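# Cap the marker using two robot arms

## Task

Get the cap pushed fully onto the marker, with the robot touching the marker or the cap at the moment it first seats completely (otherwise it does not count), and end with the capped marker resting entirely on the table. Neither the marker nor the cap may ever enter the marked zones around the arms' bases, whether on the table or above them. The result must stay in place without the robot holding it, so release both parts and move the grippers away before finishing. Nothing may leave the table.

## Robot and tools

Robot: two arms, left_arm and right_arm, each with six revolute joints and a parallel gripper. In the shared scene frame the origin sits on the table surface midway between the arm bases, +x points out across the table, +z points up, and left_arm is mounted on the +y side. The names left and right describe the arms, not image sides. The marked zones around both bases are forbidden for the marker and cap, even in the air. Occasionally a loose object gets a short external nudge.

Tool execute_actions takes "actions", a list holding one item or none, plus an optional boolean "pictures" (images are included by default).
- Empty list {"actions": []}: no command, just the current state.
- Motion: {"actions": [{"rows": [[...]], "steps": N}]}. N is 1 to 15 control steps of 1/30 s each, 15 if omitted. You may give 1 to 15 rows; one row is used per step, and the final row repeats if rows run out.
- Wait: {"actions": [{"steps": N}]} with N up to 300, no new command; it returns once N steps have passed since the previous result, and your thinking time is counted in that.
A rejected call moves nothing.

Each row is one flat list of 14 numbers covering both arms, always all 14 even if one arm stays still: left_arm waist, shoulder, elbow, wrist pitch, wrist yaw, wrist roll, gripper opening, then the same seven for right_arm. The six joint values are absolute target angles in radians (joint space, not Cartesian), in the same convention as the Joint positions line. Ranges per arm: waist -2.880 to 2.880, shoulder 0.000 to 3.142, elbow 0.000 to 3.019, wrist pitch -1.693 to 1.571, wrist yaw -1.571 to 1.571, wrist roll -2.094 to 2.094. A target more than 0.019 rad beyond a range end, and farther out than the joint currently sits, gets the call refused. Real limits can differ from these by up to 0.019 rad; a target beyond the real limit is clipped there, and a "joint sent to its limit" line may appear (possibly referring to an earlier, still-running action). No such line does not prove more travel is available. Gripper opening is an absolute value from -1 (closed) to +1 (fully open, pad gap 0.094 m).

Motion is rate limited: each step, the target sent to a joint stays within a fixed lead of its measured angle (waist 0.264, shoulder 0.32, elbow 0.276, wrist pitch 0.33, wrist yaw 0.186, wrist roll 0.522 rad), and if the targets would shift the gripper more than 70 mm from where it is, all of that arm's targets are pulled back toward the current angles. Distant targets therefore take several actions. Between calls the arms continue toward the last row sent, until everything has nearly stopped or a step is HELD; after that only a new action drives further. Fingers still opening or closing keep going.

Reading results: the state line lists each arm's gripper as end_effector_position (metres) and end_effector_quat_wxyz in the scene frame; the printed position can be off, more so at long reach. The gripper's fingers point along its +z axis and close along its y axis; the reported point lies between the pads about 1 cm behind the tips. Joint positions and Joint velocities give, per arm, six joint values (rad, rad/s) followed by pad gap (m, m/s). grip_measured is the measured opening on the command scale; each gripper reads up to about 1 mm off by a constant amount. Away from the extremes the fingers go where grip_measured would equal your command, so to hold something, command roughly 0.03 below its grip_measured; a smaller margin grips more gently. Pad force tops out around 50 to 62 N (lower on some grippers, lower on parts under about 2 mm thick), with a short spike at contact. "joint command not followed" means a clearance check altered or blocked joint targets on some steps; the rest of the row still ran. HELD marks steps where your row, fully or partly, was not sent. Joint torques follow the joint order without the gripper; they include offsets, scale factors, noise and friction, and are nonzero with no load. A MOTOR HOT line appears from 85 °C; at 100 °C that arm and its gripper go limp until cooled, reported as OVER-TEMPERATURE FAULT. Holding loads for long, even while you are thinking, builds heat.

Tool zoom_image: {"camera": name, "region": [x0, y0, x1, y1]} in pixels of that camera's last image, origin top-left, region at most 504 by 504. Cameras, all 504x504: cam_head_left, cam_head_right, cam_high, cam_low, cam_left_wrist, cam_right_wrist.

Tool finished_scene: {"scene": n} with the current scene's number; it ends and grades the scene irreversibly and reveals the next task if any. Answering without any tool call ends everything.

Avoid: dropping or knocking objects off the table, letting parts enter base zones, arms colliding or pressing on each other, slams and very hard pushes, and leaving the cap seated only because a gripper still holds it. The simulation keeps running while you compose each reply, so be brief and move smoothly. Typical order: look, grasp marker with one arm and cap with the other, align them, push the cap home while still touching, set down on the table, open both grippers and retract, then finish.

Each tool is called after "Call:" as name(argument=value, ...) on one line, values as JSON.

## Session

Call:
execute_actions(actions=[])

Scene clock: 0.00 s of 5100.00 s.
left_arm: end_effector_position=(+0.8114, +0.0841, +0.1335) grip_measured=+1.000 end_effector_quat_wxyz=(+0.509, +0.119, +0.834, -0.180) | right_arm: end_effector_position=(+0.3735, -0.3533, +0.2999) grip_measured=+1.000 end_effector_quat_wxyz=(+0.106, +0.159, +0.978, +0.087)
Joint positions: left_arm=[-0.287  2.237  1.837 -0.051  0.282 -0.064  0.094] | right_arm=[-0.061  1.068  1.179 -1.455 -0.158  0.252  0.094]
Joint velocities: left_arm=[-0.005  0.015 -0.027  0.007  0.007 -0.051  0.   ] | right_arm=[-0.015 -0.005 -0.017 -0.012  0.022  0.081  0.   ]
Joint torques (N m, as the arm reports them, + toward a larger angle): no reading
Motor temperatures (°C, as the motors report them): left_arm=[23 21 22 23 21 21] | right_arm=[21 23 22 23 25 25]

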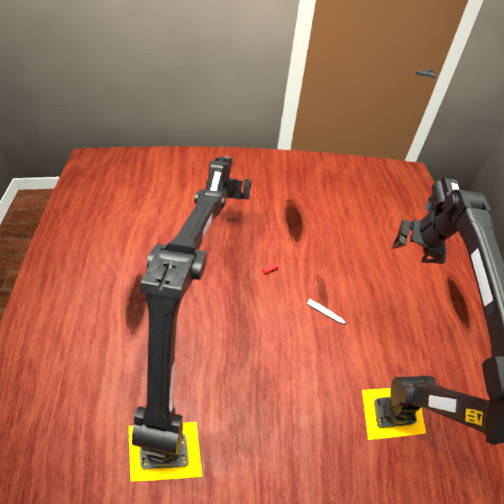

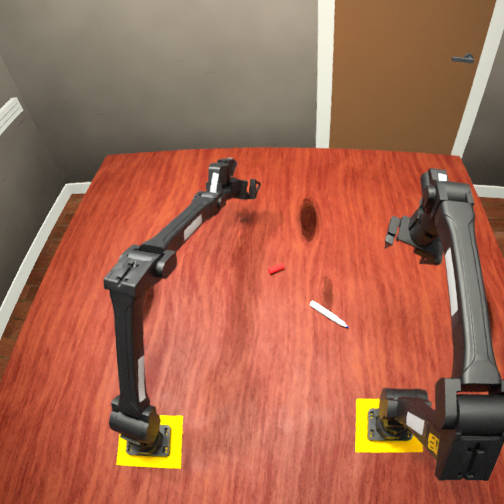

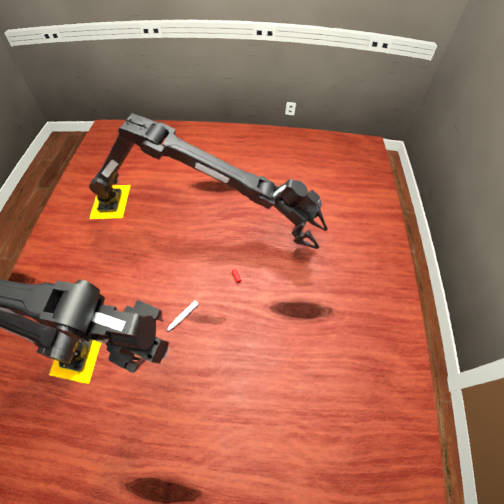

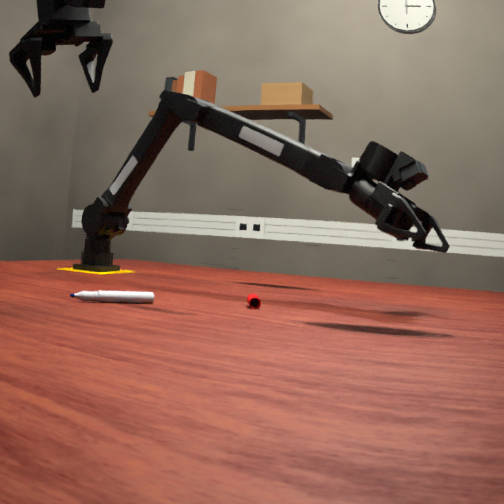

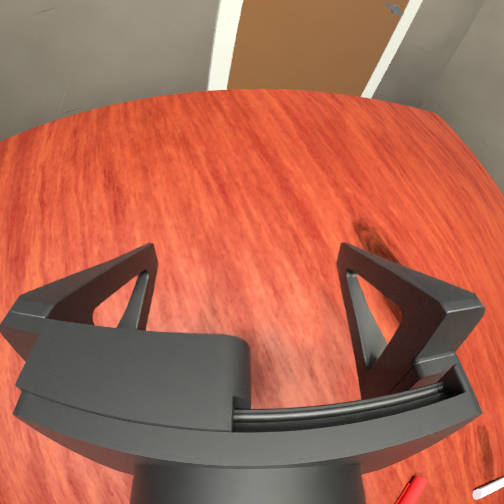

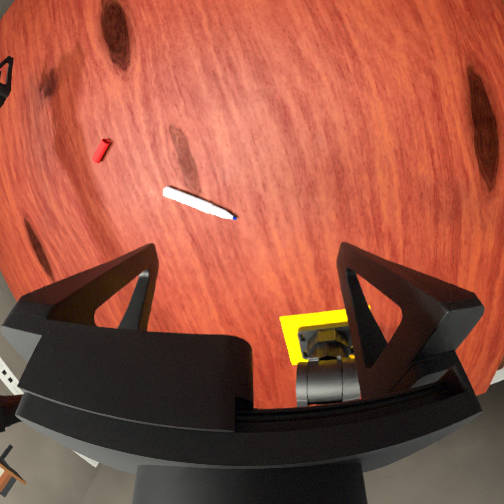

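Call:
execute_actions(actions=[{"rows":[[-0.287,2.237,1.837,-0.051,0,0,1,-0.061,1.068,1.179,-1.455,0,0,1]],"steps":15}], pictures=false)

Call:
execute_actions(actions=[{"steps":15}], pictures=false)

Call:
execute_actions(actions=[{"rows":[[-0.287,1.8,1.837,-0.051,0,0,1,0.4,1.068,1.179,-1.455,0,0,1]],"steps":15}], pictures=false)

Call:
execute_actions(actions=[{"steps":45}], pictures=false)

Call:
execute_actions(actions=[{"rows":[[-0.287,1.8,1.837,-1.5,0,0,1,0.4,1.4,1.179,-1.35,0,0,1]],"steps":15}], pictures=false)

Call:
execute_actions(actions=[{"steps":45}], pictures=false)

Call:
execute_actions(actions=[{"rows":[[-0.287,1.6,1.4,-1.37,0,0,1,0.4,1.4,1.179,-1.35,0,0,1]],"steps":15}], pictures=false)

Call:
execute_actions(actions=[{"steps":45}])

Scene clock: 34.03 s of 5100.00 s.
left_arm: end_effector_position=(+0.8253, +0.1288, +0.1306) grip_measured=+1.000 end_effector_quat_wxyz=(+0.529, +0.069, +0.844, -0.049) | right_arm: end_effector_position=(+0.3716, -0.3795, +0.2978) grip_measured=+1.000 end_effector_quat_wxyz=(+0.113, +0.053, +0.992, -0.003)
Joint positions: left_arm=[-0.288  2.237  1.837 -0.051  0.002 -0.011  0.094] | right_arm=[-0.06   1.068  1.179 -1.455 -0.002  0.019  0.094]
Joint velocities: left_arm=[-0.015 -0.005 -0.012 -0.007 -0.066  0.022  0.   ] | right_arm=[-0.015  0.005  0.007  0.002 -0.066 -0.081  0.   ]
Joint torques (N m, as the arm reports them, + toward a larger angle): left_arm=[ -0.11 -23.91  10.66   1.47  -0.04   0.08] | right_arm=[ 0.59 -7.51 10.99  0.51  0.12 -0.02]
Motor temperatures (°C, as the motors report them): left_arm=[23 24 26 23 21 21] | right_arm=[21 23 26 23 25 25]
Steps of this call (steps 1 to 90: nothing new was sent; then 30.53 s passed at rest; steps 91 to 105: all 15 steps of this action). Readings (joint positions):
91: left_arm=[-0.288 2.237 1.837 -0.051 0.189 -0.054] | right_arm=[-0.058 1.068 1.179 -1.455 -0.080 0.212]
92: left_arm=[-0.290 2.237 1.837 -0.051 0.085 -0.045] | right_arm=[-0.059 1.068 1.179 -1.455 -0.030 0.172]
94: left_arm=[-0.289 2.237 1.837 -0.051 0.013 -0.033] | right_arm=[-0.060 1.068 1.179 -1.455 -0.006 0.114]
98: left_arm=[-0.288 2.237 1.837 -0.051 0.002 -0.019] | right_arm=[-0.060 1.068 1.179 -1.455 -0.002 0.053]
105: the state above

Scene clock: 34.53 s of 5100.00 s.
left_arm: end_effector_position=(+0.8253, +0.1288, +0.1306) grip_measured=+1.000 end_effector_quat_wxyz=(+0.529, +0.069, +0.844, -0.049) | right_arm: end_effector_position=(+0.3716, -0.3795, +0.2978) grip_measured=+1.000 end_effector_quat_wxyz=(+0.113, +0.049, +0.992, -0.003)
Joint positions: left_arm=[-0.288  2.237  1.837 -0.051  0.002 -0.009  0.094] | right_arm=[-0.06   1.068  1.179 -1.455 -0.002  0.011  0.094]
Joint velocities: left_arm=[-0.015 -0.005 -0.012 -0.022 -0.022  0.022  0.   ] | right_arm=[ 0.005 -0.024 -0.002 -0.012  0.022 -0.022  0.   ]
Joint torques (N m, as the arm reports them, + toward a larger angle): left_arm=[  0.   -23.8   10.73   1.5   -0.05   0.08] | right_arm=[ 0.56 -7.86 10.97  0.42  0.09 -0.06]
Motor temperatures (°C, as the motors report them): left_arm=[23 24 25 23 21 21] | right_arm=[21 23 26 23 25 25]
Steps of this call (steps 1 to 15: the robot went on to your last target). Readings (joint positions):
1: left_arm=[-0.288 2.237 1.837 -0.051 0.002 -0.011] | right_arm=[-0.060 1.068 1.179 -1.455 -0.002 0.018]
2: left_arm=[-0.288 2.237 1.837 -0.051 0.002 -0.010] | right_arm=[-0.060 1.068 1.179 -1.455 -0.002 0.016]
4: left_arm=[-0.288 2.237 1.837 -0.051 0.002 -0.010] | right_arm=[-0.060 1.068 1.179 -1.455 -0.002 0.015]
8: left_arm=[-0.288 2.237 1.837 -0.051 0.002 -0.010] | right_arm=[-0.060 1.068 1.179 -1.455 -0.002 0.012]
15: the state above
All arms were judged still, so your last target was given up. Only a new action makes them travel on or press farther. Fingers that are still opening or closing keep moving.

Scene clock: 35.03 s of 5100.00 s.
left_arm: end_effector_position=(+0.8042, +0.1325, +0.2959) grip_measured=+1.000 end_effector_quat_wxyz=(+0.606, +0.065, +0.791, -0.056) | right_arm: end_effector_position=(+0.3493, -0.2271, +0.2978) grip_measured=+1.000 end_effector_quat_wxyz=(+0.111, -0.184, +0.976, +0.022)
Joint positions: left_arm=[-0.288  2.028  1.817 -0.051  0.002 -0.009  0.094] | right_arm=[ 0.406  1.068  1.179 -1.455 -0.002  0.007  0.094]
Joint velocities: left_arm=[ 0.015 -0.611 -0.012  0.002  0.007  0.007  0.   ] | right_arm=[-0.142  0.005  0.002  0.022  0.051 -0.051  0.   ]
Joint torques (N m, as the arm reports them, + toward a larger angle): left_arm=[ -0.15 -24.52  11.88   1.55   0.01   0.01] | right_arm=[ 0.53 -7.37 10.88  0.74  0.1   0.05]
Motor temperatures (°C, as the motors report them): left_arm=[23 24 25 23 21 21] | right_arm=[21 23 26 23 25 25]
Steps of this call (steps 1 to 15: all 15 steps of this action). Readings (joint positions):
1: left_arm=[-0.288 2.233 1.836 -0.051 0.002 -0.009] | right_arm=[-0.040 1.068 1.179 -1.455 0.007 0.011]
2: left_arm=[-0.288 2.227 1.830 -0.051 0.002 -0.009] | right_arm=[0.006 1.068 1.179 -1.455 0.009 0.011]
4: left_arm=[-0.288 2.209 1.822 -0.051 0.002 -0.009] | right_arm=[0.144 1.068 1.179 -1.455 0.008 0.011]
8: left_arm=[-0.288 2.157 1.817 -0.051 0.002 -0.009] | right_arm=[0.411 1.068 1.179 -1.455 -0.005 0.009]
15: the state above

Scene clock: 36.53 s of 5100.00 s.
left_arm: end_effector_position=(+0.7484, +0.1422, +0.4758) grip_measured=+1.000 end_effector_quat_wxyz=(+0.689, +0.059, +0.719, -0.063) | right_arm: end_effector_position=(+0.3498, -0.2285, +0.2978) grip_measured=+1.000 end_effector_quat_wxyz=(+0.111, -0.182, +0.977, +0.022)
Joint positions: left_arm=[-0.288  1.807  1.817 -0.051  0.002 -0.009  0.094] | right_arm=[ 0.402  1.068  1.179 -1.455 -0.002  0.007  0.094]
Joint velocities: left_arm=[ 0.005 -0.015  0.002  0.007  0.037  0.037  0.   ] | right_arm=[-0.005 -0.005 -0.017  0.002 -0.007 -0.007  0.   ]
Joint torques (N m, as the arm reports them, + toward a larger angle): left_arm=[ -0.15 -19.3   13.35   1.53  -0.04   0.08] | right_arm=[ 0.85 -7.61 10.91  0.68  0.13 -0.03]
Motor temperatures (°C, as the motors report them): left_arm=[23 24 26 23 21 22] | right_arm=[21 23 26 23 25 25]
Steps of this call (steps 1 to 45: the robot went on to your last target). Readings (joint positions):
1: left_arm=[-0.288 2.008 1.817 -0.051 0.002 -0.009] | right_arm=[0.403 1.068 1.179 -1.455 -0.002 0.007]
2: left_arm=[-0.288 1.987 1.817 -0.051 0.002 -0.009] | right_arm=[0.402 1.068 1.179 -1.455 -0.002 0.007]
4: left_arm=[-0.288 1.944 1.817 -0.051 0.002 -0.009] | right_arm=[0.402 1.068 1.179 -1.455 -0.002 0.007]
8: left_arm=[-0.288 1.857 1.817 -0.051 0.002 -0.009] | right_arm=[0.402 1.068 1.179 -1.455 -0.002 0.007]
45: the state above
All arms were judged still, so your last target was given up. Only a new action makes them travel on or press farther. Fingers that are still opening or closing keep moving.

Scene clock: 37.03 s of 5100.00 s.
left_arm: end_effector_position=(+0.5375, +0.1787, +0.2407) grip_measured=+1.000 end_effector_quat_wxyz=(+0.061, +0.081, +0.995, -0.007) | right_arm: end_effector_position=(+0.4031, -0.2075, +0.1644) grip_measured=+1.000 end_effector_quat_wxyz=(-0.033, -0.182, +0.983, -0.006)
Joint positions: left_arm=[-0.288  1.812  1.82  -1.455  0.002 -0.009  0.094] | right_arm=[ 0.402  1.441  1.162 -1.359 -0.002  0.007  0.094]
Joint velocities: left_arm=[-0.005 -0.005 -0.002 -0.593  0.022  0.007  0.   ] | right_arm=[-0.015 -0.22  -0.007  0.022 -0.051  0.007  0.   ]
Joint torques (N m, as the arm reports them, + toward a larger angle): left_arm=[ -0.14 -18.47  11.8    0.16  -0.05   0.08] | right_arm=[  0.78 -15.11  11.76   0.3    0.08  -0.01]
Motor temperatures (°C, as the motors report them): left_arm=[23 24 26 23 21 22] | right_arm=[21 23 26 23 25 25]
Steps of this call (steps 1 to 15: all 15 steps of this action). Readings (joint positions):
1: left_arm=[-0.288 1.807 1.821 -0.120 0.002 -0.009] | right_arm=[0.402 1.079 1.179 -1.453 -0.002 0.007]
2: left_arm=[-0.288 1.799 1.823 -0.227 0.002 -0.009] | right_arm=[0.402 1.097 1.182 -1.443 -0.002 0.007]
4: left_arm=[-0.288 1.792 1.823 -0.441 0.002 -0.009] | right_arm=[0.402 1.164 1.182 -1.422 -0.002 0.007]
8: left_arm=[-0.288 1.798 1.823 -0.874 0.002 -0.009] | right_arm=[0.402 1.350 1.182 -1.374 -0.002 0.007]
15: the state above

Scene clock: 38.53 s of 5100.00 s.
left_arm: end_effector_position=(+0.5303, +0.1800, +0.2404) grip_measured=+1.000 end_effector_quat_wxyz=(+0.047, +0.081, +0.996, -0.005) | right_arm: end_effector_position=(+0.4019, -0.2080, +0.1764) grip_measured=+1.000 end_effector_quat_wxyz=(-0.017, -0.183, +0.983, -0.002)
Joint positions: left_arm=[-0.288  1.812  1.82  -1.485  0.002 -0.009  0.094] | right_arm=[ 0.402  1.408  1.162 -1.359 -0.002  0.007  0.094]
Joint velocities: left_arm=[-0.005  0.005  0.027 -0.002 -0.037  0.007  0.   ] | right_arm=[-0.005 -0.005 -0.032  0.007 -0.007  0.037  0.   ]
Joint torques (N m, as the arm reports them, + toward a larger angle): left_arm=[ -0.12 -18.28  11.73  -0.45  -0.05   0.08] | right_arm=[  0.95 -13.51  11.66   0.52   0.12   0.02]
Motor temperatures (°C, as the motors report them): left_arm=[23 24 26 23 21 22] | right_arm=[21 23 26 23 25 25]
Steps of this call (steps 1 to 30: the robot went on to your last target; steps 31 to 45: nothing new was sent). Readings (joint positions):
1: left_arm=[-0.288 1.812 1.820 -1.470 0.002 -0.009] | right_arm=[0.402 1.434 1.162 -1.359 -0.002 0.007]
2: left_arm=[-0.288 1.812 1.820 -1.476 0.002 -0.009] | right_arm=[0.402 1.428 1.162 -1.359 -0.002 0.007]
4: left_arm=[-0.288 1.812 1.820 -1.482 0.002 -0.009] | right_arm=[0.402 1.416 1.162 -1.359 -0.002 0.007]
8: left_arm=[-0.288 1.812 1.820 -1.485 0.002 -0.009] | right_arm=[0.402 1.408 1.162 -1.359 -0.002 0.007]
45: the state above
All arms were judged still, so your last target was given up. Only a new action makes them travel on or press farther. Fingers that are still opening or closing keep moving.

Scene clock: 39.03 s of 5100.00 s.
left_arm: end_effector_position=(+0.4147, +0.2001, +0.1808) grip_measured=+1.000 end_effector_quat_wxyz=(-0.015, +0.081, +0.997, +0.000) | right_arm: end_effector_position=(+0.4019, -0.2080, +0.1764) grip_measured=+1.000 end_effector_quat_wxyz=(-0.017, -0.183, +0.983, -0.002)
Joint positions: left_arm=[-0.288  1.597  1.384 -1.387  0.002 -0.009  0.094] | right_arm=[ 0.402  1.408  1.162 -1.359 -0.002  0.007  0.094]
Joint velocities: left_arm=[-0.005 -0.005 -0.007  0.002 -0.022  0.007  0.   ] | right_arm=[-0.015 -0.005 -0.002 -0.012 -0.007  0.007  0.   ]
Joint torques (N m, as the arm reports them, + toward a larger angle): left_arm=[ -0.12 -12.69  11.18   0.69  -0.05   0.08] | right_arm=[  0.71 -13.58  11.92   0.29   0.12  -0.02]
Motor temperatures (°C, as the motors report them): left_arm=[23 24 26 23 21 22] | right_arm=[21 23 26 23 25 25]
Steps of this call (steps 1 to 15: all 15 steps of this action). Readings (joint positions):
1: left_arm=[-0.288 1.790 1.774 -1.448 0.002 -0.009] | right_arm=[0.402 1.408 1.162 -1.359 -0.002 0.007]
2: left_arm=[-0.288 1.743 1.682 -1.408 0.002 -0.009] | right_arm=[0.402 1.408 1.162 -1.359 -0.002 0.007]
4: left_arm=[-0.288 1.653 1.506 -1.396 0.002 -0.009] | right_arm=[0.402 1.408 1.162 -1.359 -0.002 0.007]
8: left_arm=[-0.288 1.594 1.384 -1.396 0.002 -0.009] | right_arm=[0.402 1.408 1.162 -1.359 -0.002 0.007]
15: the state above

Scene clock: 40.53 s of 5100.00 s.
left_arm: end_effector_position=(+0.4147, +0.2001, +0.1808) grip_measured=+1.000 end_effector_quat_wxyz=(-0.015, +0.081, +0.997, +0.000) | right_arm: end_effector_position=(+0.4019, -0.2080, +0.1764) grip_measured=+1.000 end_effector_quat_wxyz=(-0.017, -0.183, +0.983, -0.002)
Joint positions: left_arm=[-0.288  1.597  1.384 -1.387  0.002 -0.009  0.094] | right_arm=[ 0.402  1.408  1.162 -1.359 -0.002  0.007  0.094]
Joint velocities: left_arm=[ 0.005 -0.005  0.012  0.017 -0.007 -0.007  0.   ] | right_arm=[-0.005 -0.015 -0.012  0.007 -0.066 -0.037  0.   ]
Joint torques (N m, as the arm reports them, + toward a larger angle): left_arm=[ -0.11 -12.72  11.19   0.7   -0.05   0.08] | right_arm=[  0.86 -12.82  11.78   0.43   0.11  -0.02]
Motor temperatures (°C, as the motors report them): left_arm=[23 24 25 23 21 22] | right_arm=[21 23 26 23 25 25]
Steps of this call (steps 1 to 15: the robot went on to your last target; steps 16 to 45: nothing new was sent). Readings (joint positions):
1: left_arm=[-0.288 1.597 1.384 -1.387 0.002 -0.009] | right_arm=[0.402 1.408 1.162 -1.359 -0.002 0.007]
2: left_arm=[-0.288 1.597 1.384 -1.387 0.002 -0.009] | right_arm=[0.402 1.408 1.162 -1.359 -0.002 0.007]
4: left_arm=[-0.288 1.597 1.384 -1.387 0.002 -0.009] | right_arm=[0.402 1.408 1.162 -1.359 -0.002 0.007]
8: left_arm=[-0.288 1.597 1.384 -1.387 0.002 -0.009] | right_arm=[0.402 1.408 1.162 -1.359 -0.002 0.007]
45: the state above
All arms were judged still, so your last target was given up. Only a new action makes them travel on or press farther. Fingers that are still opening or closing keep moving.

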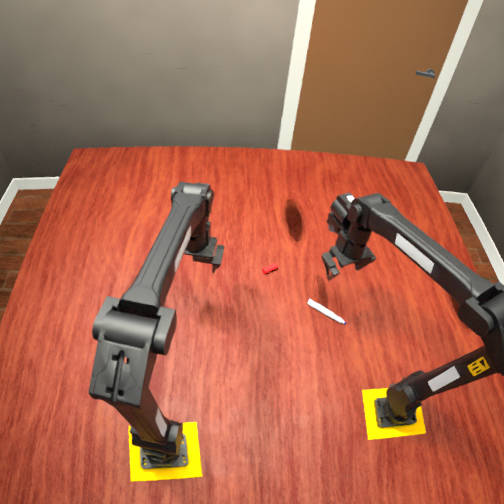

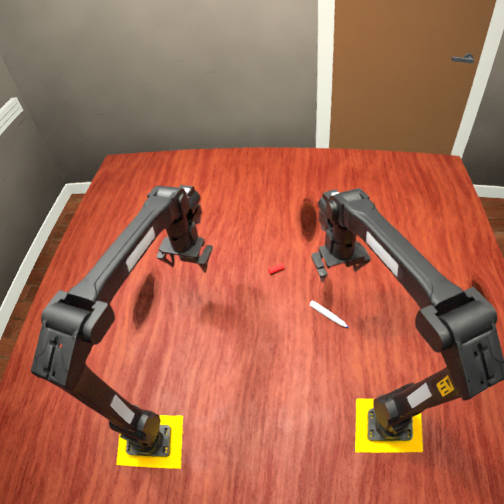

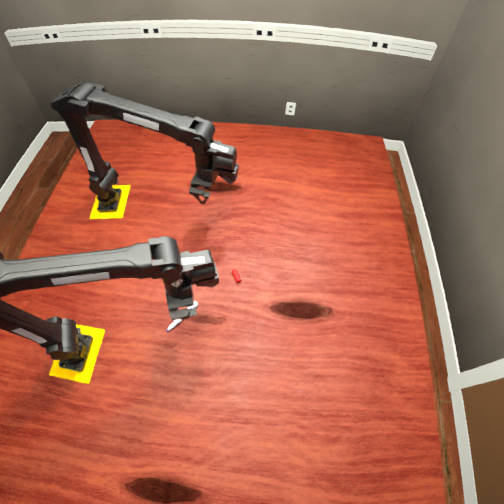

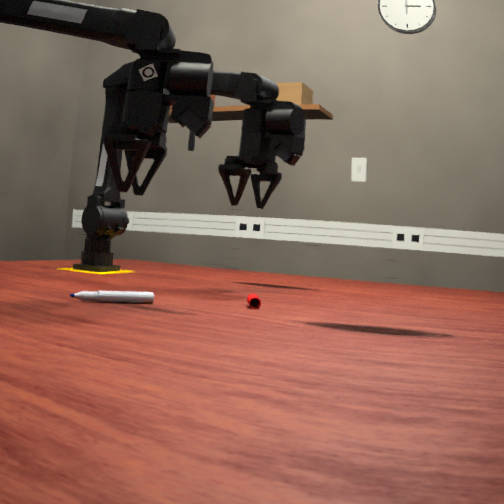

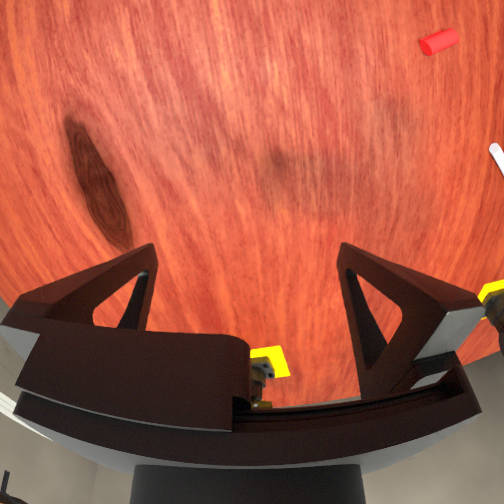

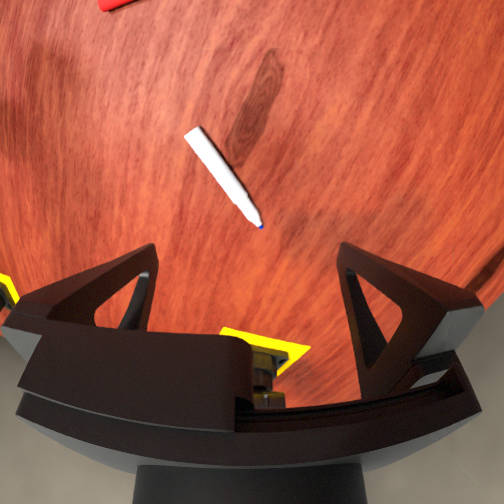

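Call:
execute_actions(actions=[{"rows":[[0.1,1.6,1.4,-1.37,0,0,1,0.625,1.892,1.597,-1.25,0,-1.23,1]],"steps":15}], pictures=false)

Call:
execute_actions(actions=[{"steps":30}])

Scene clock: 110.77 s of 5100.00 s.
left_arm: end_effector_position=(+0.4064, +0.4022, +0.1799) grip_measured=+1.000 end_effector_quat_wxyz=(-0.014, -0.136, +0.991, +0.000) | right_arm: end_effector_position=(+0.5012, -0.0263, +0.0901) grip_measured=+1.000 end_effector_quat_wxyz=(+0.013, +0.707, -0.708, -0.002)
Joint positions: left_arm=[ 0.147  1.599  1.384 -1.384 -0.004 -0.008  0.094] | right_arm=[ 0.64   1.909  1.564 -1.252  0.    -0.957  0.094]
Joint velocities: left_arm=[-0.151  0.005  0.012  0.007  0.007 -0.007  0.   ] | right_arm=[ 0.093  0.317 -0.007 -0.012  0.007 -1.81   0.   ]
Joint torques (N m, as the arm reports them, + toward a larger angle): left_arm=[ -3.83 -12.95  11.2    0.57   0.18   0.07] | right_arm=[ -0.38 -24.02  13.22   0.04  -0.05   0.  ]
Motor temperatures (°C, as the motors report them): left_arm=[23 23 26 23 21 22] | right_arm=[21 24 27 23 25 25]
Steps of this call (steps 1 to 90: nothing new was sent; then 66.73 s passed at rest; steps 91 to 105: all 15 steps of this action). Readings (joint positions):
91: left_arm=[-0.279 1.597 1.384 -1.387 0.005 -0.008] | right_arm=[0.409 1.418 1.171 -1.358 0.002 -0.027]
92: left_arm=[-0.263 1.597 1.384 -1.387 0.006 -0.008] | right_arm=[0.422 1.439 1.193 -1.356 0.002 -0.069]
94: left_arm=[-0.203 1.597 1.384 -1.387 0.006 -0.008] | right_arm=[0.466 1.505 1.257 -1.340 0.002 -0.154]
98: left_arm=[-0.027 1.597 1.384 -1.387 0.006 -0.008] | right_arm=[0.554 1.677 1.411 -1.308 0.002 -0.352]
105: the state above

Scene clock: 111.77 s of 5100.00 s.
left_arm: end_effector_position=(+0.4112, +0.3828, +0.1799) grip_measured=+1.000 end_effector_quat_wxyz=(-0.014, -0.115, +0.993, -0.001) | right_arm: end_effector_position=(+0.5044, -0.0309, +0.0894) grip_measured=+1.000 end_effector_quat_wxyz=(+0.013, +0.790, -0.613, -0.004)
Joint positions: left_arm=[ 0.105  1.599  1.384 -1.384 -0.001 -0.008  0.094] | right_arm=[ 0.63   1.911  1.564 -1.252  0.    -1.219  0.094]
Joint velocities: left_arm=[-0.015 -0.015 -0.012  0.007 -0.081  0.007  0.   ] | right_arm=[-0.015 -0.005  0.012  0.002 -0.066  0.051  0.   ]
Joint torques (N m, as the arm reports them, + toward a larger angle): left_arm=[ -0.71 -12.98  11.18   0.6    0.1    0.07] | right_arm=[  0.01 -22.45  13.07   0.09   0.     0.  ]
Motor temperatures (°C, as the motors report them): left_arm=[23 23 26 23 21 22] | right_arm=[21 24 27 23 25 25]
Steps of this call (steps 1 to 30: the robot went on to your last target). Readings (joint positions):
1: left_arm=[0.141 1.599 1.384 -1.384 -0.004 -0.008] | right_arm=[0.642 1.917 1.564 -1.252 0.000 -1.010]
2: left_arm=[0.135 1.599 1.384 -1.384 -0.004 -0.008] | right_arm=[0.642 1.919 1.564 -1.252 0.000 -1.052]
4: left_arm=[0.120 1.599 1.384 -1.384 -0.002 -0.008] | right_arm=[0.639 1.916 1.564 -1.252 0.000 -1.112]
8: left_arm=[0.105 1.599 1.384 -1.384 -0.001 -0.008] | right_arm=[0.632 1.911 1.564 -1.252 0.000 -1.176]
30: the state above
All arms were judged still, so your last target was given up. Only a new action makes them travel on or press farther. Fingers that are still opening or closing keep moving.

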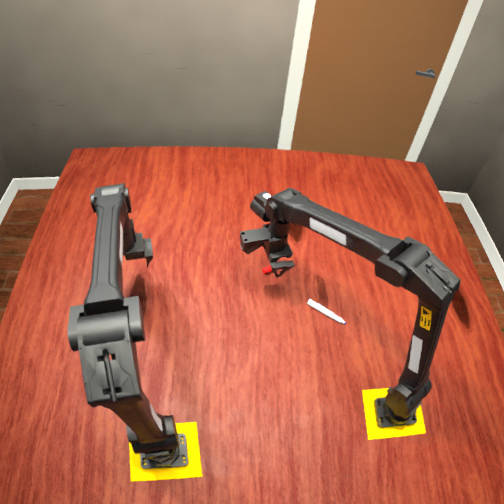

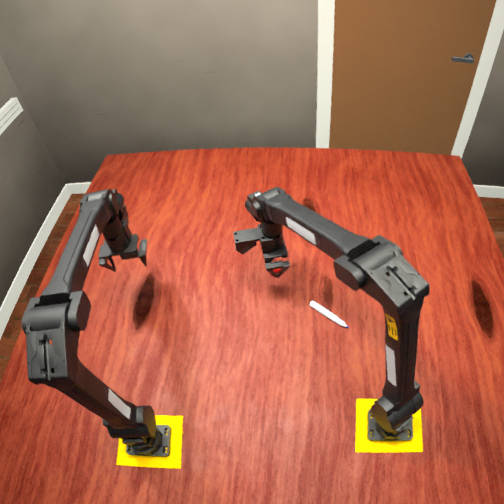

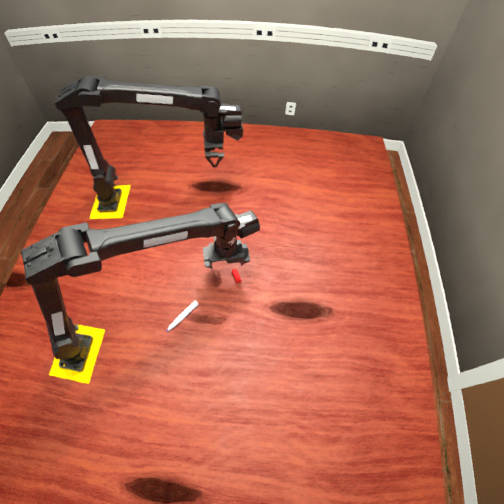

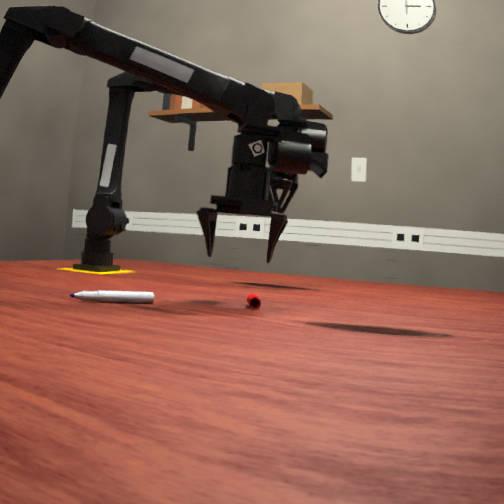

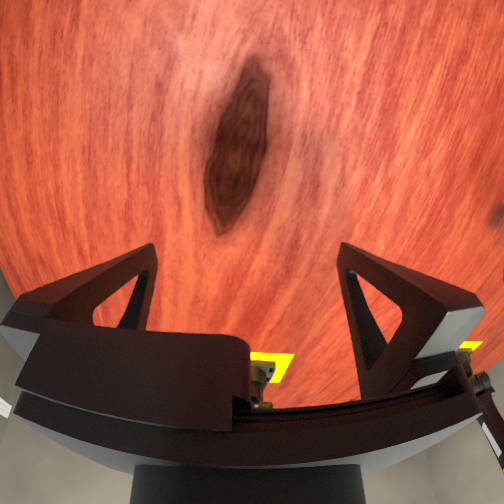

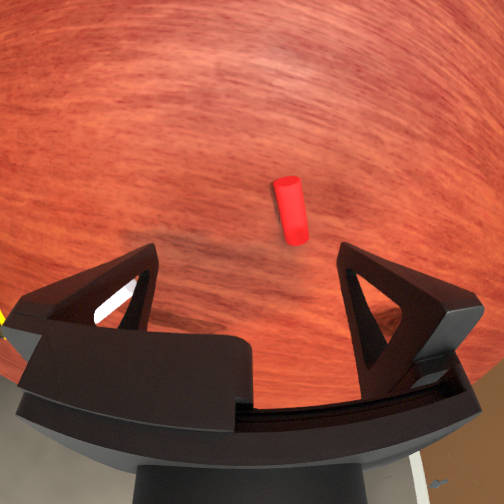

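Call:
execute_actions(actions=[{"rows":[[0.1,1.6,1.4,-1.37,0,0,1,0.615,1.91,1.61,-1.22,0,-1.35,0.6],[0.1,1.6,1.4,-1.37,0,0,1,0.615,1.91,1.61,-1.22,0,-1.35,0.6],[0.1,1.6,1.4,-1.37,0,0,1,0.61,1.94,1.62,-1.19,0,-1.46,0.6],[0.1,1.6,1.4,-1.37,0,0,1,0.61,1.94,1.62,-1.19,0,-1.46,0.6],[0.1,1.6,1.4,-1.37,0,0,1,0.6,1.97,1.625,-1.16,0,-1.46,0.6],[0.1,1.6,1.4,-1.37,0,0,1,0.6,1.97,1.625,-1.16,0,-1.46,0.6],[0.1,1.6,1.4,-1.37,0,0,1,0.6,2.0,1.625,-1.145,0,-1.46,0.6]],"steps":15}], pictures=false)

Call:
execute_actions(actions=[{"steps":20}])

Scene clock: 126.07 s of 5100.00 s.
left_arm: end_effector_position=(+0.4112, +0.3828, +0.1799) grip_measured=+1.000 end_effector_quat_wxyz=(-0.014, -0.115, +0.993, -0.001) | right_arm: end_effector_position=(+0.5382, -0.0280, +0.0575) grip_measured=+0.602 end_effector_quat_wxyz=(-0.008, +0.845, -0.535, +0.004)
Joint positions: left_arm=[ 0.105  1.599  1.384 -1.384 -0.001 -0.008  0.094] | right_arm=[ 0.602  1.986  1.593 -1.159  0.    -1.439  0.075]
Joint velocities: left_arm=[ 0.005 -0.005 -0.012 -0.012 -0.007 -0.051  0.   ] | right_arm=[ 0.015  0.073 -0.012  0.002 -0.022 -0.168  0.001]
Joint torques (N m, as the arm reports them, + toward a larger angle): left_arm=[ -0.69 -13.01  11.18   0.57   0.09   0.08] | right_arm=[  0.22 -21.66  12.87   0.6   -0.02  -0.05]
Motor temperatures (°C, as the motors report them): left_arm=[23 23 26 23 21 22] | right_arm=[21 25 28 23 25 25]
Steps of this call (steps 1 to 90: nothing new was sent; then 10.80 s passed at rest; steps 91 to 105: all 15 steps of this action). Readings (joint positions):
91: left_arm=[0.105 1.599 1.384 -1.384 -0.001 -0.008] | right_arm=[0.630 1.911 1.564 -1.249 0.000 -1.239]
92: left_arm=[0.105 1.599 1.384 -1.384 -0.001 -0.008] | right_arm=[0.629 1.911 1.564 -1.244 0.000 -1.259]
94: left_arm=[0.105 1.599 1.384 -1.384 -0.001 -0.008] | right_arm=[0.626 1.911 1.566 -1.225 0.000 -1.325]
98: left_arm=[0.105 1.599 1.384 -1.384 -0.001 -0.008] | right_arm=[0.613 1.935 1.588 -1.175 0.000 -1.399]
105: the state above

Scene clock: 126.73 s of 5100.00 s.
left_arm: end_effector_position=(+0.4112, +0.3828, +0.1799) grip_measured=+1.000 end_effector_quat_wxyz=(-0.014, -0.115, +0.993, -0.001) | right_arm: end_effector_position=(+0.5381, -0.0281, +0.0564) grip_measured=+0.602 end_effector_quat_wxyz=(-0.007, +0.848, -0.530, +0.004)
Joint positions: left_arm=[ 0.105  1.599  1.384 -1.384 -0.001 -0.008  0.094] | right_arm=[ 0.602  1.988  1.593 -1.159  0.    -1.449  0.075]
Joint velocities: left_arm=[-0.005 -0.005 -0.007 -0.022  0.037 -0.037  0.   ] | right_arm=[-0.015 -0.005  0.012 -0.017 -0.007 -0.007 -0.001]
Joint torques (N m, as the arm reports them, + toward a larger angle): left_arm=[ -0.72 -12.91  11.18   0.58   0.09   0.08] | right_arm=[ -0.06 -20.87  13.09   0.36  -0.05   0.  ]
Motor temperatures (°C, as the motors report them): left_arm=[23 23 26 23 21 22] | right_arm=[21 25 28 23 25 25]
Steps of this call (steps 1 to 20: the robot went on to your last target). Readings (joint positions):
1: left_arm=[0.105 1.599 1.384 -1.384 -0.001 -0.008] | right_arm=[0.602 1.988 1.593 -1.159 0.000 -1.441]
2: left_arm=[0.105 1.599 1.384 -1.384 -0.001 -0.008] | right_arm=[0.602 1.988 1.593 -1.159 0.000 -1.442]
4: left_arm=[0.105 1.599 1.384 -1.384 -0.001 -0.008] | right_arm=[0.602 1.988 1.593 -1.159 0.000 -1.445]
8: left_arm=[0.105 1.599 1.384 -1.384 -0.001 -0.008] | right_arm=[0.602 1.988 1.593 -1.159 0.000 -1.447]
20: the state above

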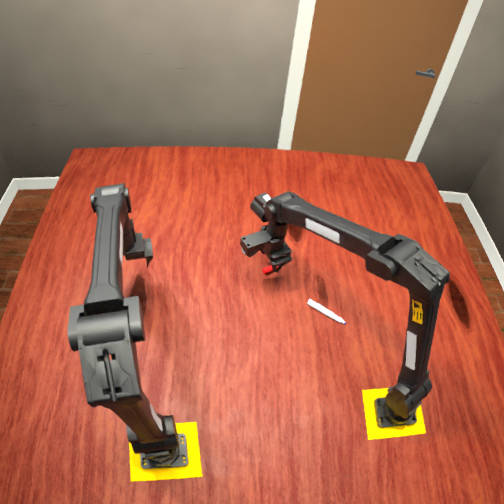

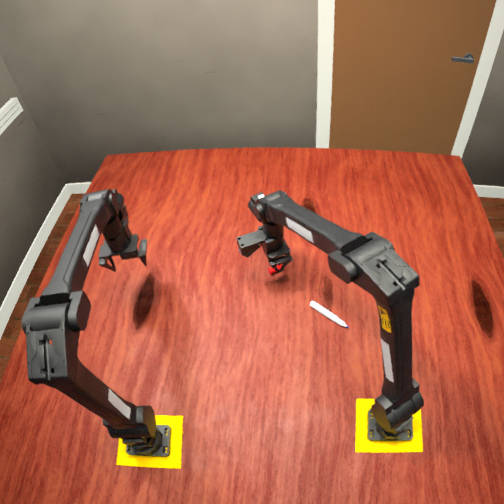

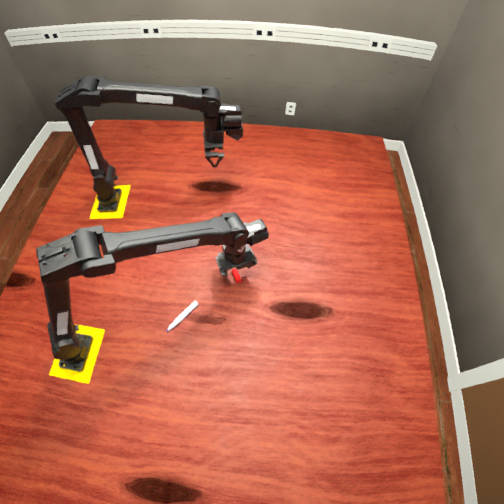

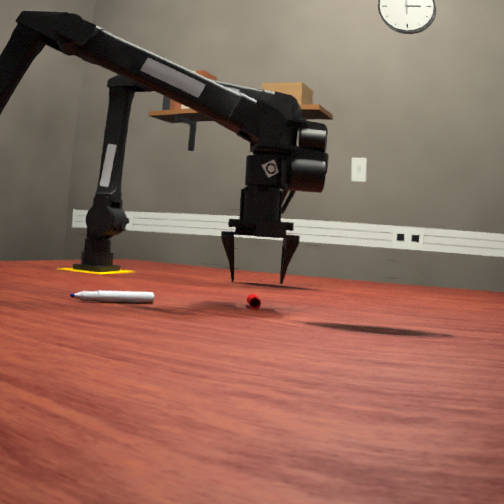

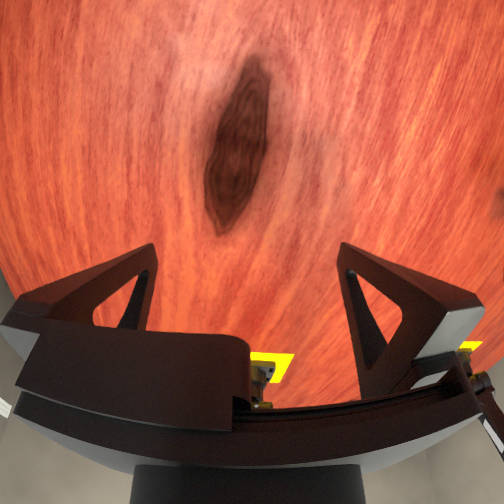

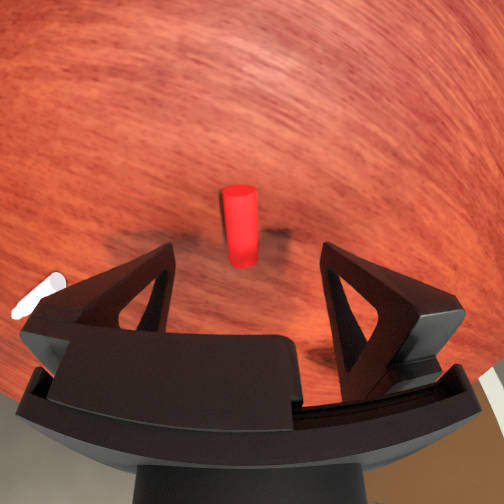

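Call:
execute_actions(actions=[{"rows":[[0.1,1.6,1.4,-1.37,0,0,1,0.6,2.01,1.605,-1.13,0,-1.48,0.3],[0.1,1.6,1.4,-1.37,0,0,1,0.6,2.01,1.6,-1.13,0,-1.48,0.3],[0.1,1.6,1.4,-1.37,0,0,1,0.6,2.02,1.59,-1.11,0,-1.48,0.3],[0.1,1.6,1.4,-1.37,0,0,1,0.6,2.02,1.59,-1.11,0,-1.48,0.3],[0.1,1.6,1.4,-1.37,0,0,1,0.6,2.032,1.581,-1.1,0,-1.48,0.3]],"steps":15}], pictures=false)

Call:
execute_actions(actions=[{"steps":15}])

Call:
zoom_image(camera="cam_low", region=[190,230,320,330])

Scene clock: 142.07 s of 5100.00 s.
left_arm: end_effector_position=(+0.4112, +0.3828, +0.1799) grip_measured=+1.000 end_effector_quat_wxyz=(-0.014, -0.115, +0.993, -0.001) | right_arm: end_effector_position=(+0.5424, -0.0253, +0.0421) grip_measured=+0.302 end_effector_quat_wxyz=(-0.014, +0.853, -0.522, +0.007)
Joint positions: left_arm=[ 0.105  1.599  1.384 -1.384 -0.001 -0.008  0.094] | right_arm=[ 0.602  2.007  1.583 -1.116  0.    -1.468  0.061]
Joint velocities: left_arm=[ 0.015 -0.005 -0.017  0.017 -0.022  0.022  0.   ] | right_arm=[ 0.005  0.015  0.017  0.002  0.11   0.037 -0.   ]
Joint torques (N m, as the arm reports them, + toward a larger angle): left_arm=[ -0.7  -12.96  11.18   0.56   0.1    0.08] | right_arm=[  0.72 -20.03   9.41   0.69  -0.01   0.01]
Motor temperatures (°C, as the motors report them): left_arm=[23 23 26 23 21 22] | right_arm=[21 25 28 23 25 25]
Steps of this call (steps 1 to 15: the robot went on to your last target; steps 16 to 90: nothing new was sent; then 11.83 s passed at rest; steps 91 to 105: all 15 steps of this action). Readings (joint positions):
91: left_arm=[0.105 1.599 1.384 -1.384 -0.001 -0.008] | right_arm=[0.602 1.988 1.593 -1.157 0.000 -1.453]
92: left_arm=[0.105 1.599 1.384 -1.384 -0.001 -0.008] | right_arm=[0.602 1.988 1.593 -1.153 0.000 -1.456]
94: left_arm=[0.105 1.599 1.384 -1.384 -0.001 -0.008] | right_arm=[0.602 1.988 1.593 -1.139 0.000 -1.461]
98: left_arm=[0.105 1.599 1.384 -1.384 -0.001 -0.008] | right_arm=[0.602 1.994 1.590 -1.118 0.000 -1.466]
105: the state above

Scene clock: 142.57 s of 5100.00 s.
left_arm: end_effector_position=(+0.4112, +0.3828, +0.1799) grip_measured=+1.000 end_effector_quat_wxyz=(-0.014, -0.115, +0.993, -0.001) | right_arm: end_effector_position=(+0.5424, -0.0253, +0.0418) grip_measured=+0.302 end_effector_quat_wxyz=(-0.013, +0.853, -0.522, +0.007)
Joint positions: left_arm=[ 0.105  1.599  1.384 -1.384 -0.001 -0.008  0.094] | right_arm=[ 0.602  2.008  1.583 -1.116  0.    -1.469  0.061]
Joint velocities: left_arm=[ 0.005 -0.005 -0.007 -0.022  0.007  0.007  0.   ] | right_arm=[-0.005 -0.015 -0.012 -0.007 -0.051  0.037  0.   ]
Joint torques (N m, as the arm reports them, + toward a larger angle): left_arm=[ -0.74 -12.93  11.21   0.58   0.1    0.07] | right_arm=[  0.41 -19.67   9.35   0.69   0.    -0.07]
Motor temperatures (°C, as the motors report them): left_arm=[23 23 26 23 21 22] | right_arm=[21 25 28 23 25 25]
Steps of this call (steps 1 to 15: the robot went on to your last target). Readings (joint positions):
1: left_arm=[0.105 1.599 1.384 -1.384 -0.001 -0.008] | right_arm=[0.602 2.008 1.583 -1.116 0.000 -1.469]
2: left_arm=[0.105 1.599 1.384 -1.384 -0.001 -0.008] | right_arm=[0.602 2.008 1.583 -1.116 0.000 -1.469]
4: left_arm=[0.105 1.599 1.384 -1.384 -0.001 -0.008] | right_arm=[0.602 2.008 1.583 -1.116 0.000 -1.469]
8: left_arm=[0.105 1.599 1.384 -1.384 -0.001 -0.008] | right_arm=[0.602 2.008 1.583 -1.116 0.000 -1.469]
15: the state above
All arms were judged still, so your last target was given up. Only a new action makes them travel on or press farther. Fingers that are still opening or closing keep moving.

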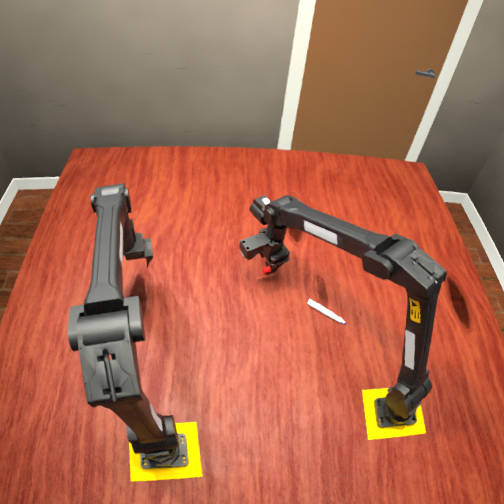

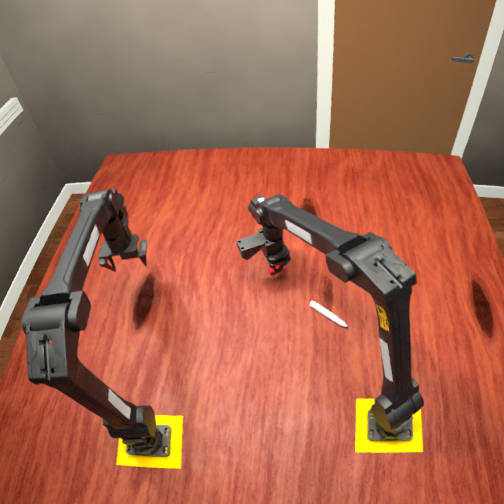

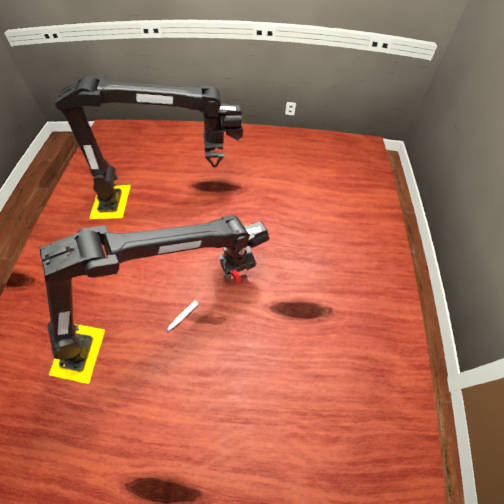

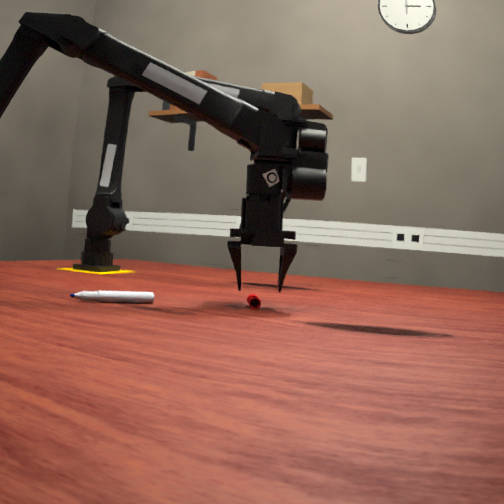

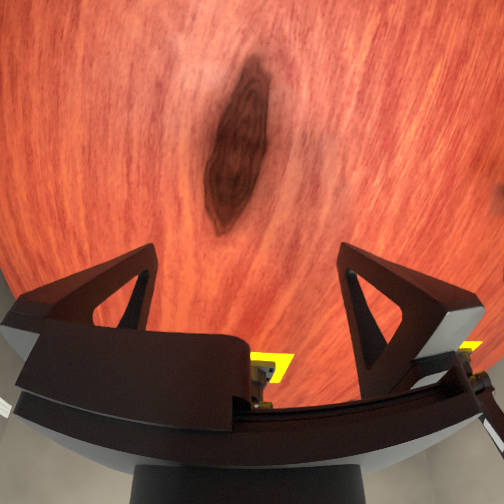

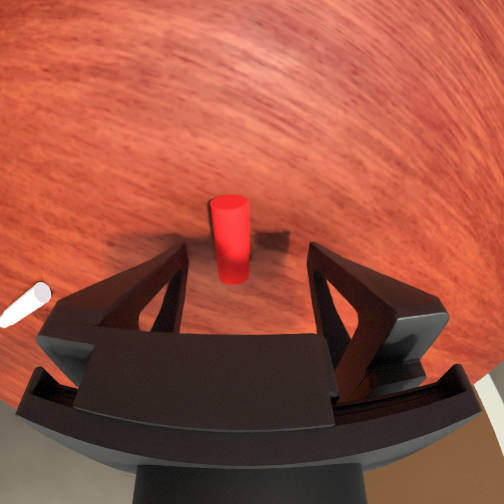

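Region (190, 230, 320, 330) of cam_low's 504x504 image, scaled by 3.877, with more detail than that image has; it fills the top 388 rows of this view, and the rest is white.

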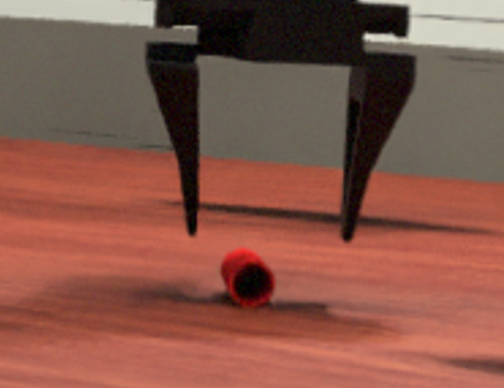

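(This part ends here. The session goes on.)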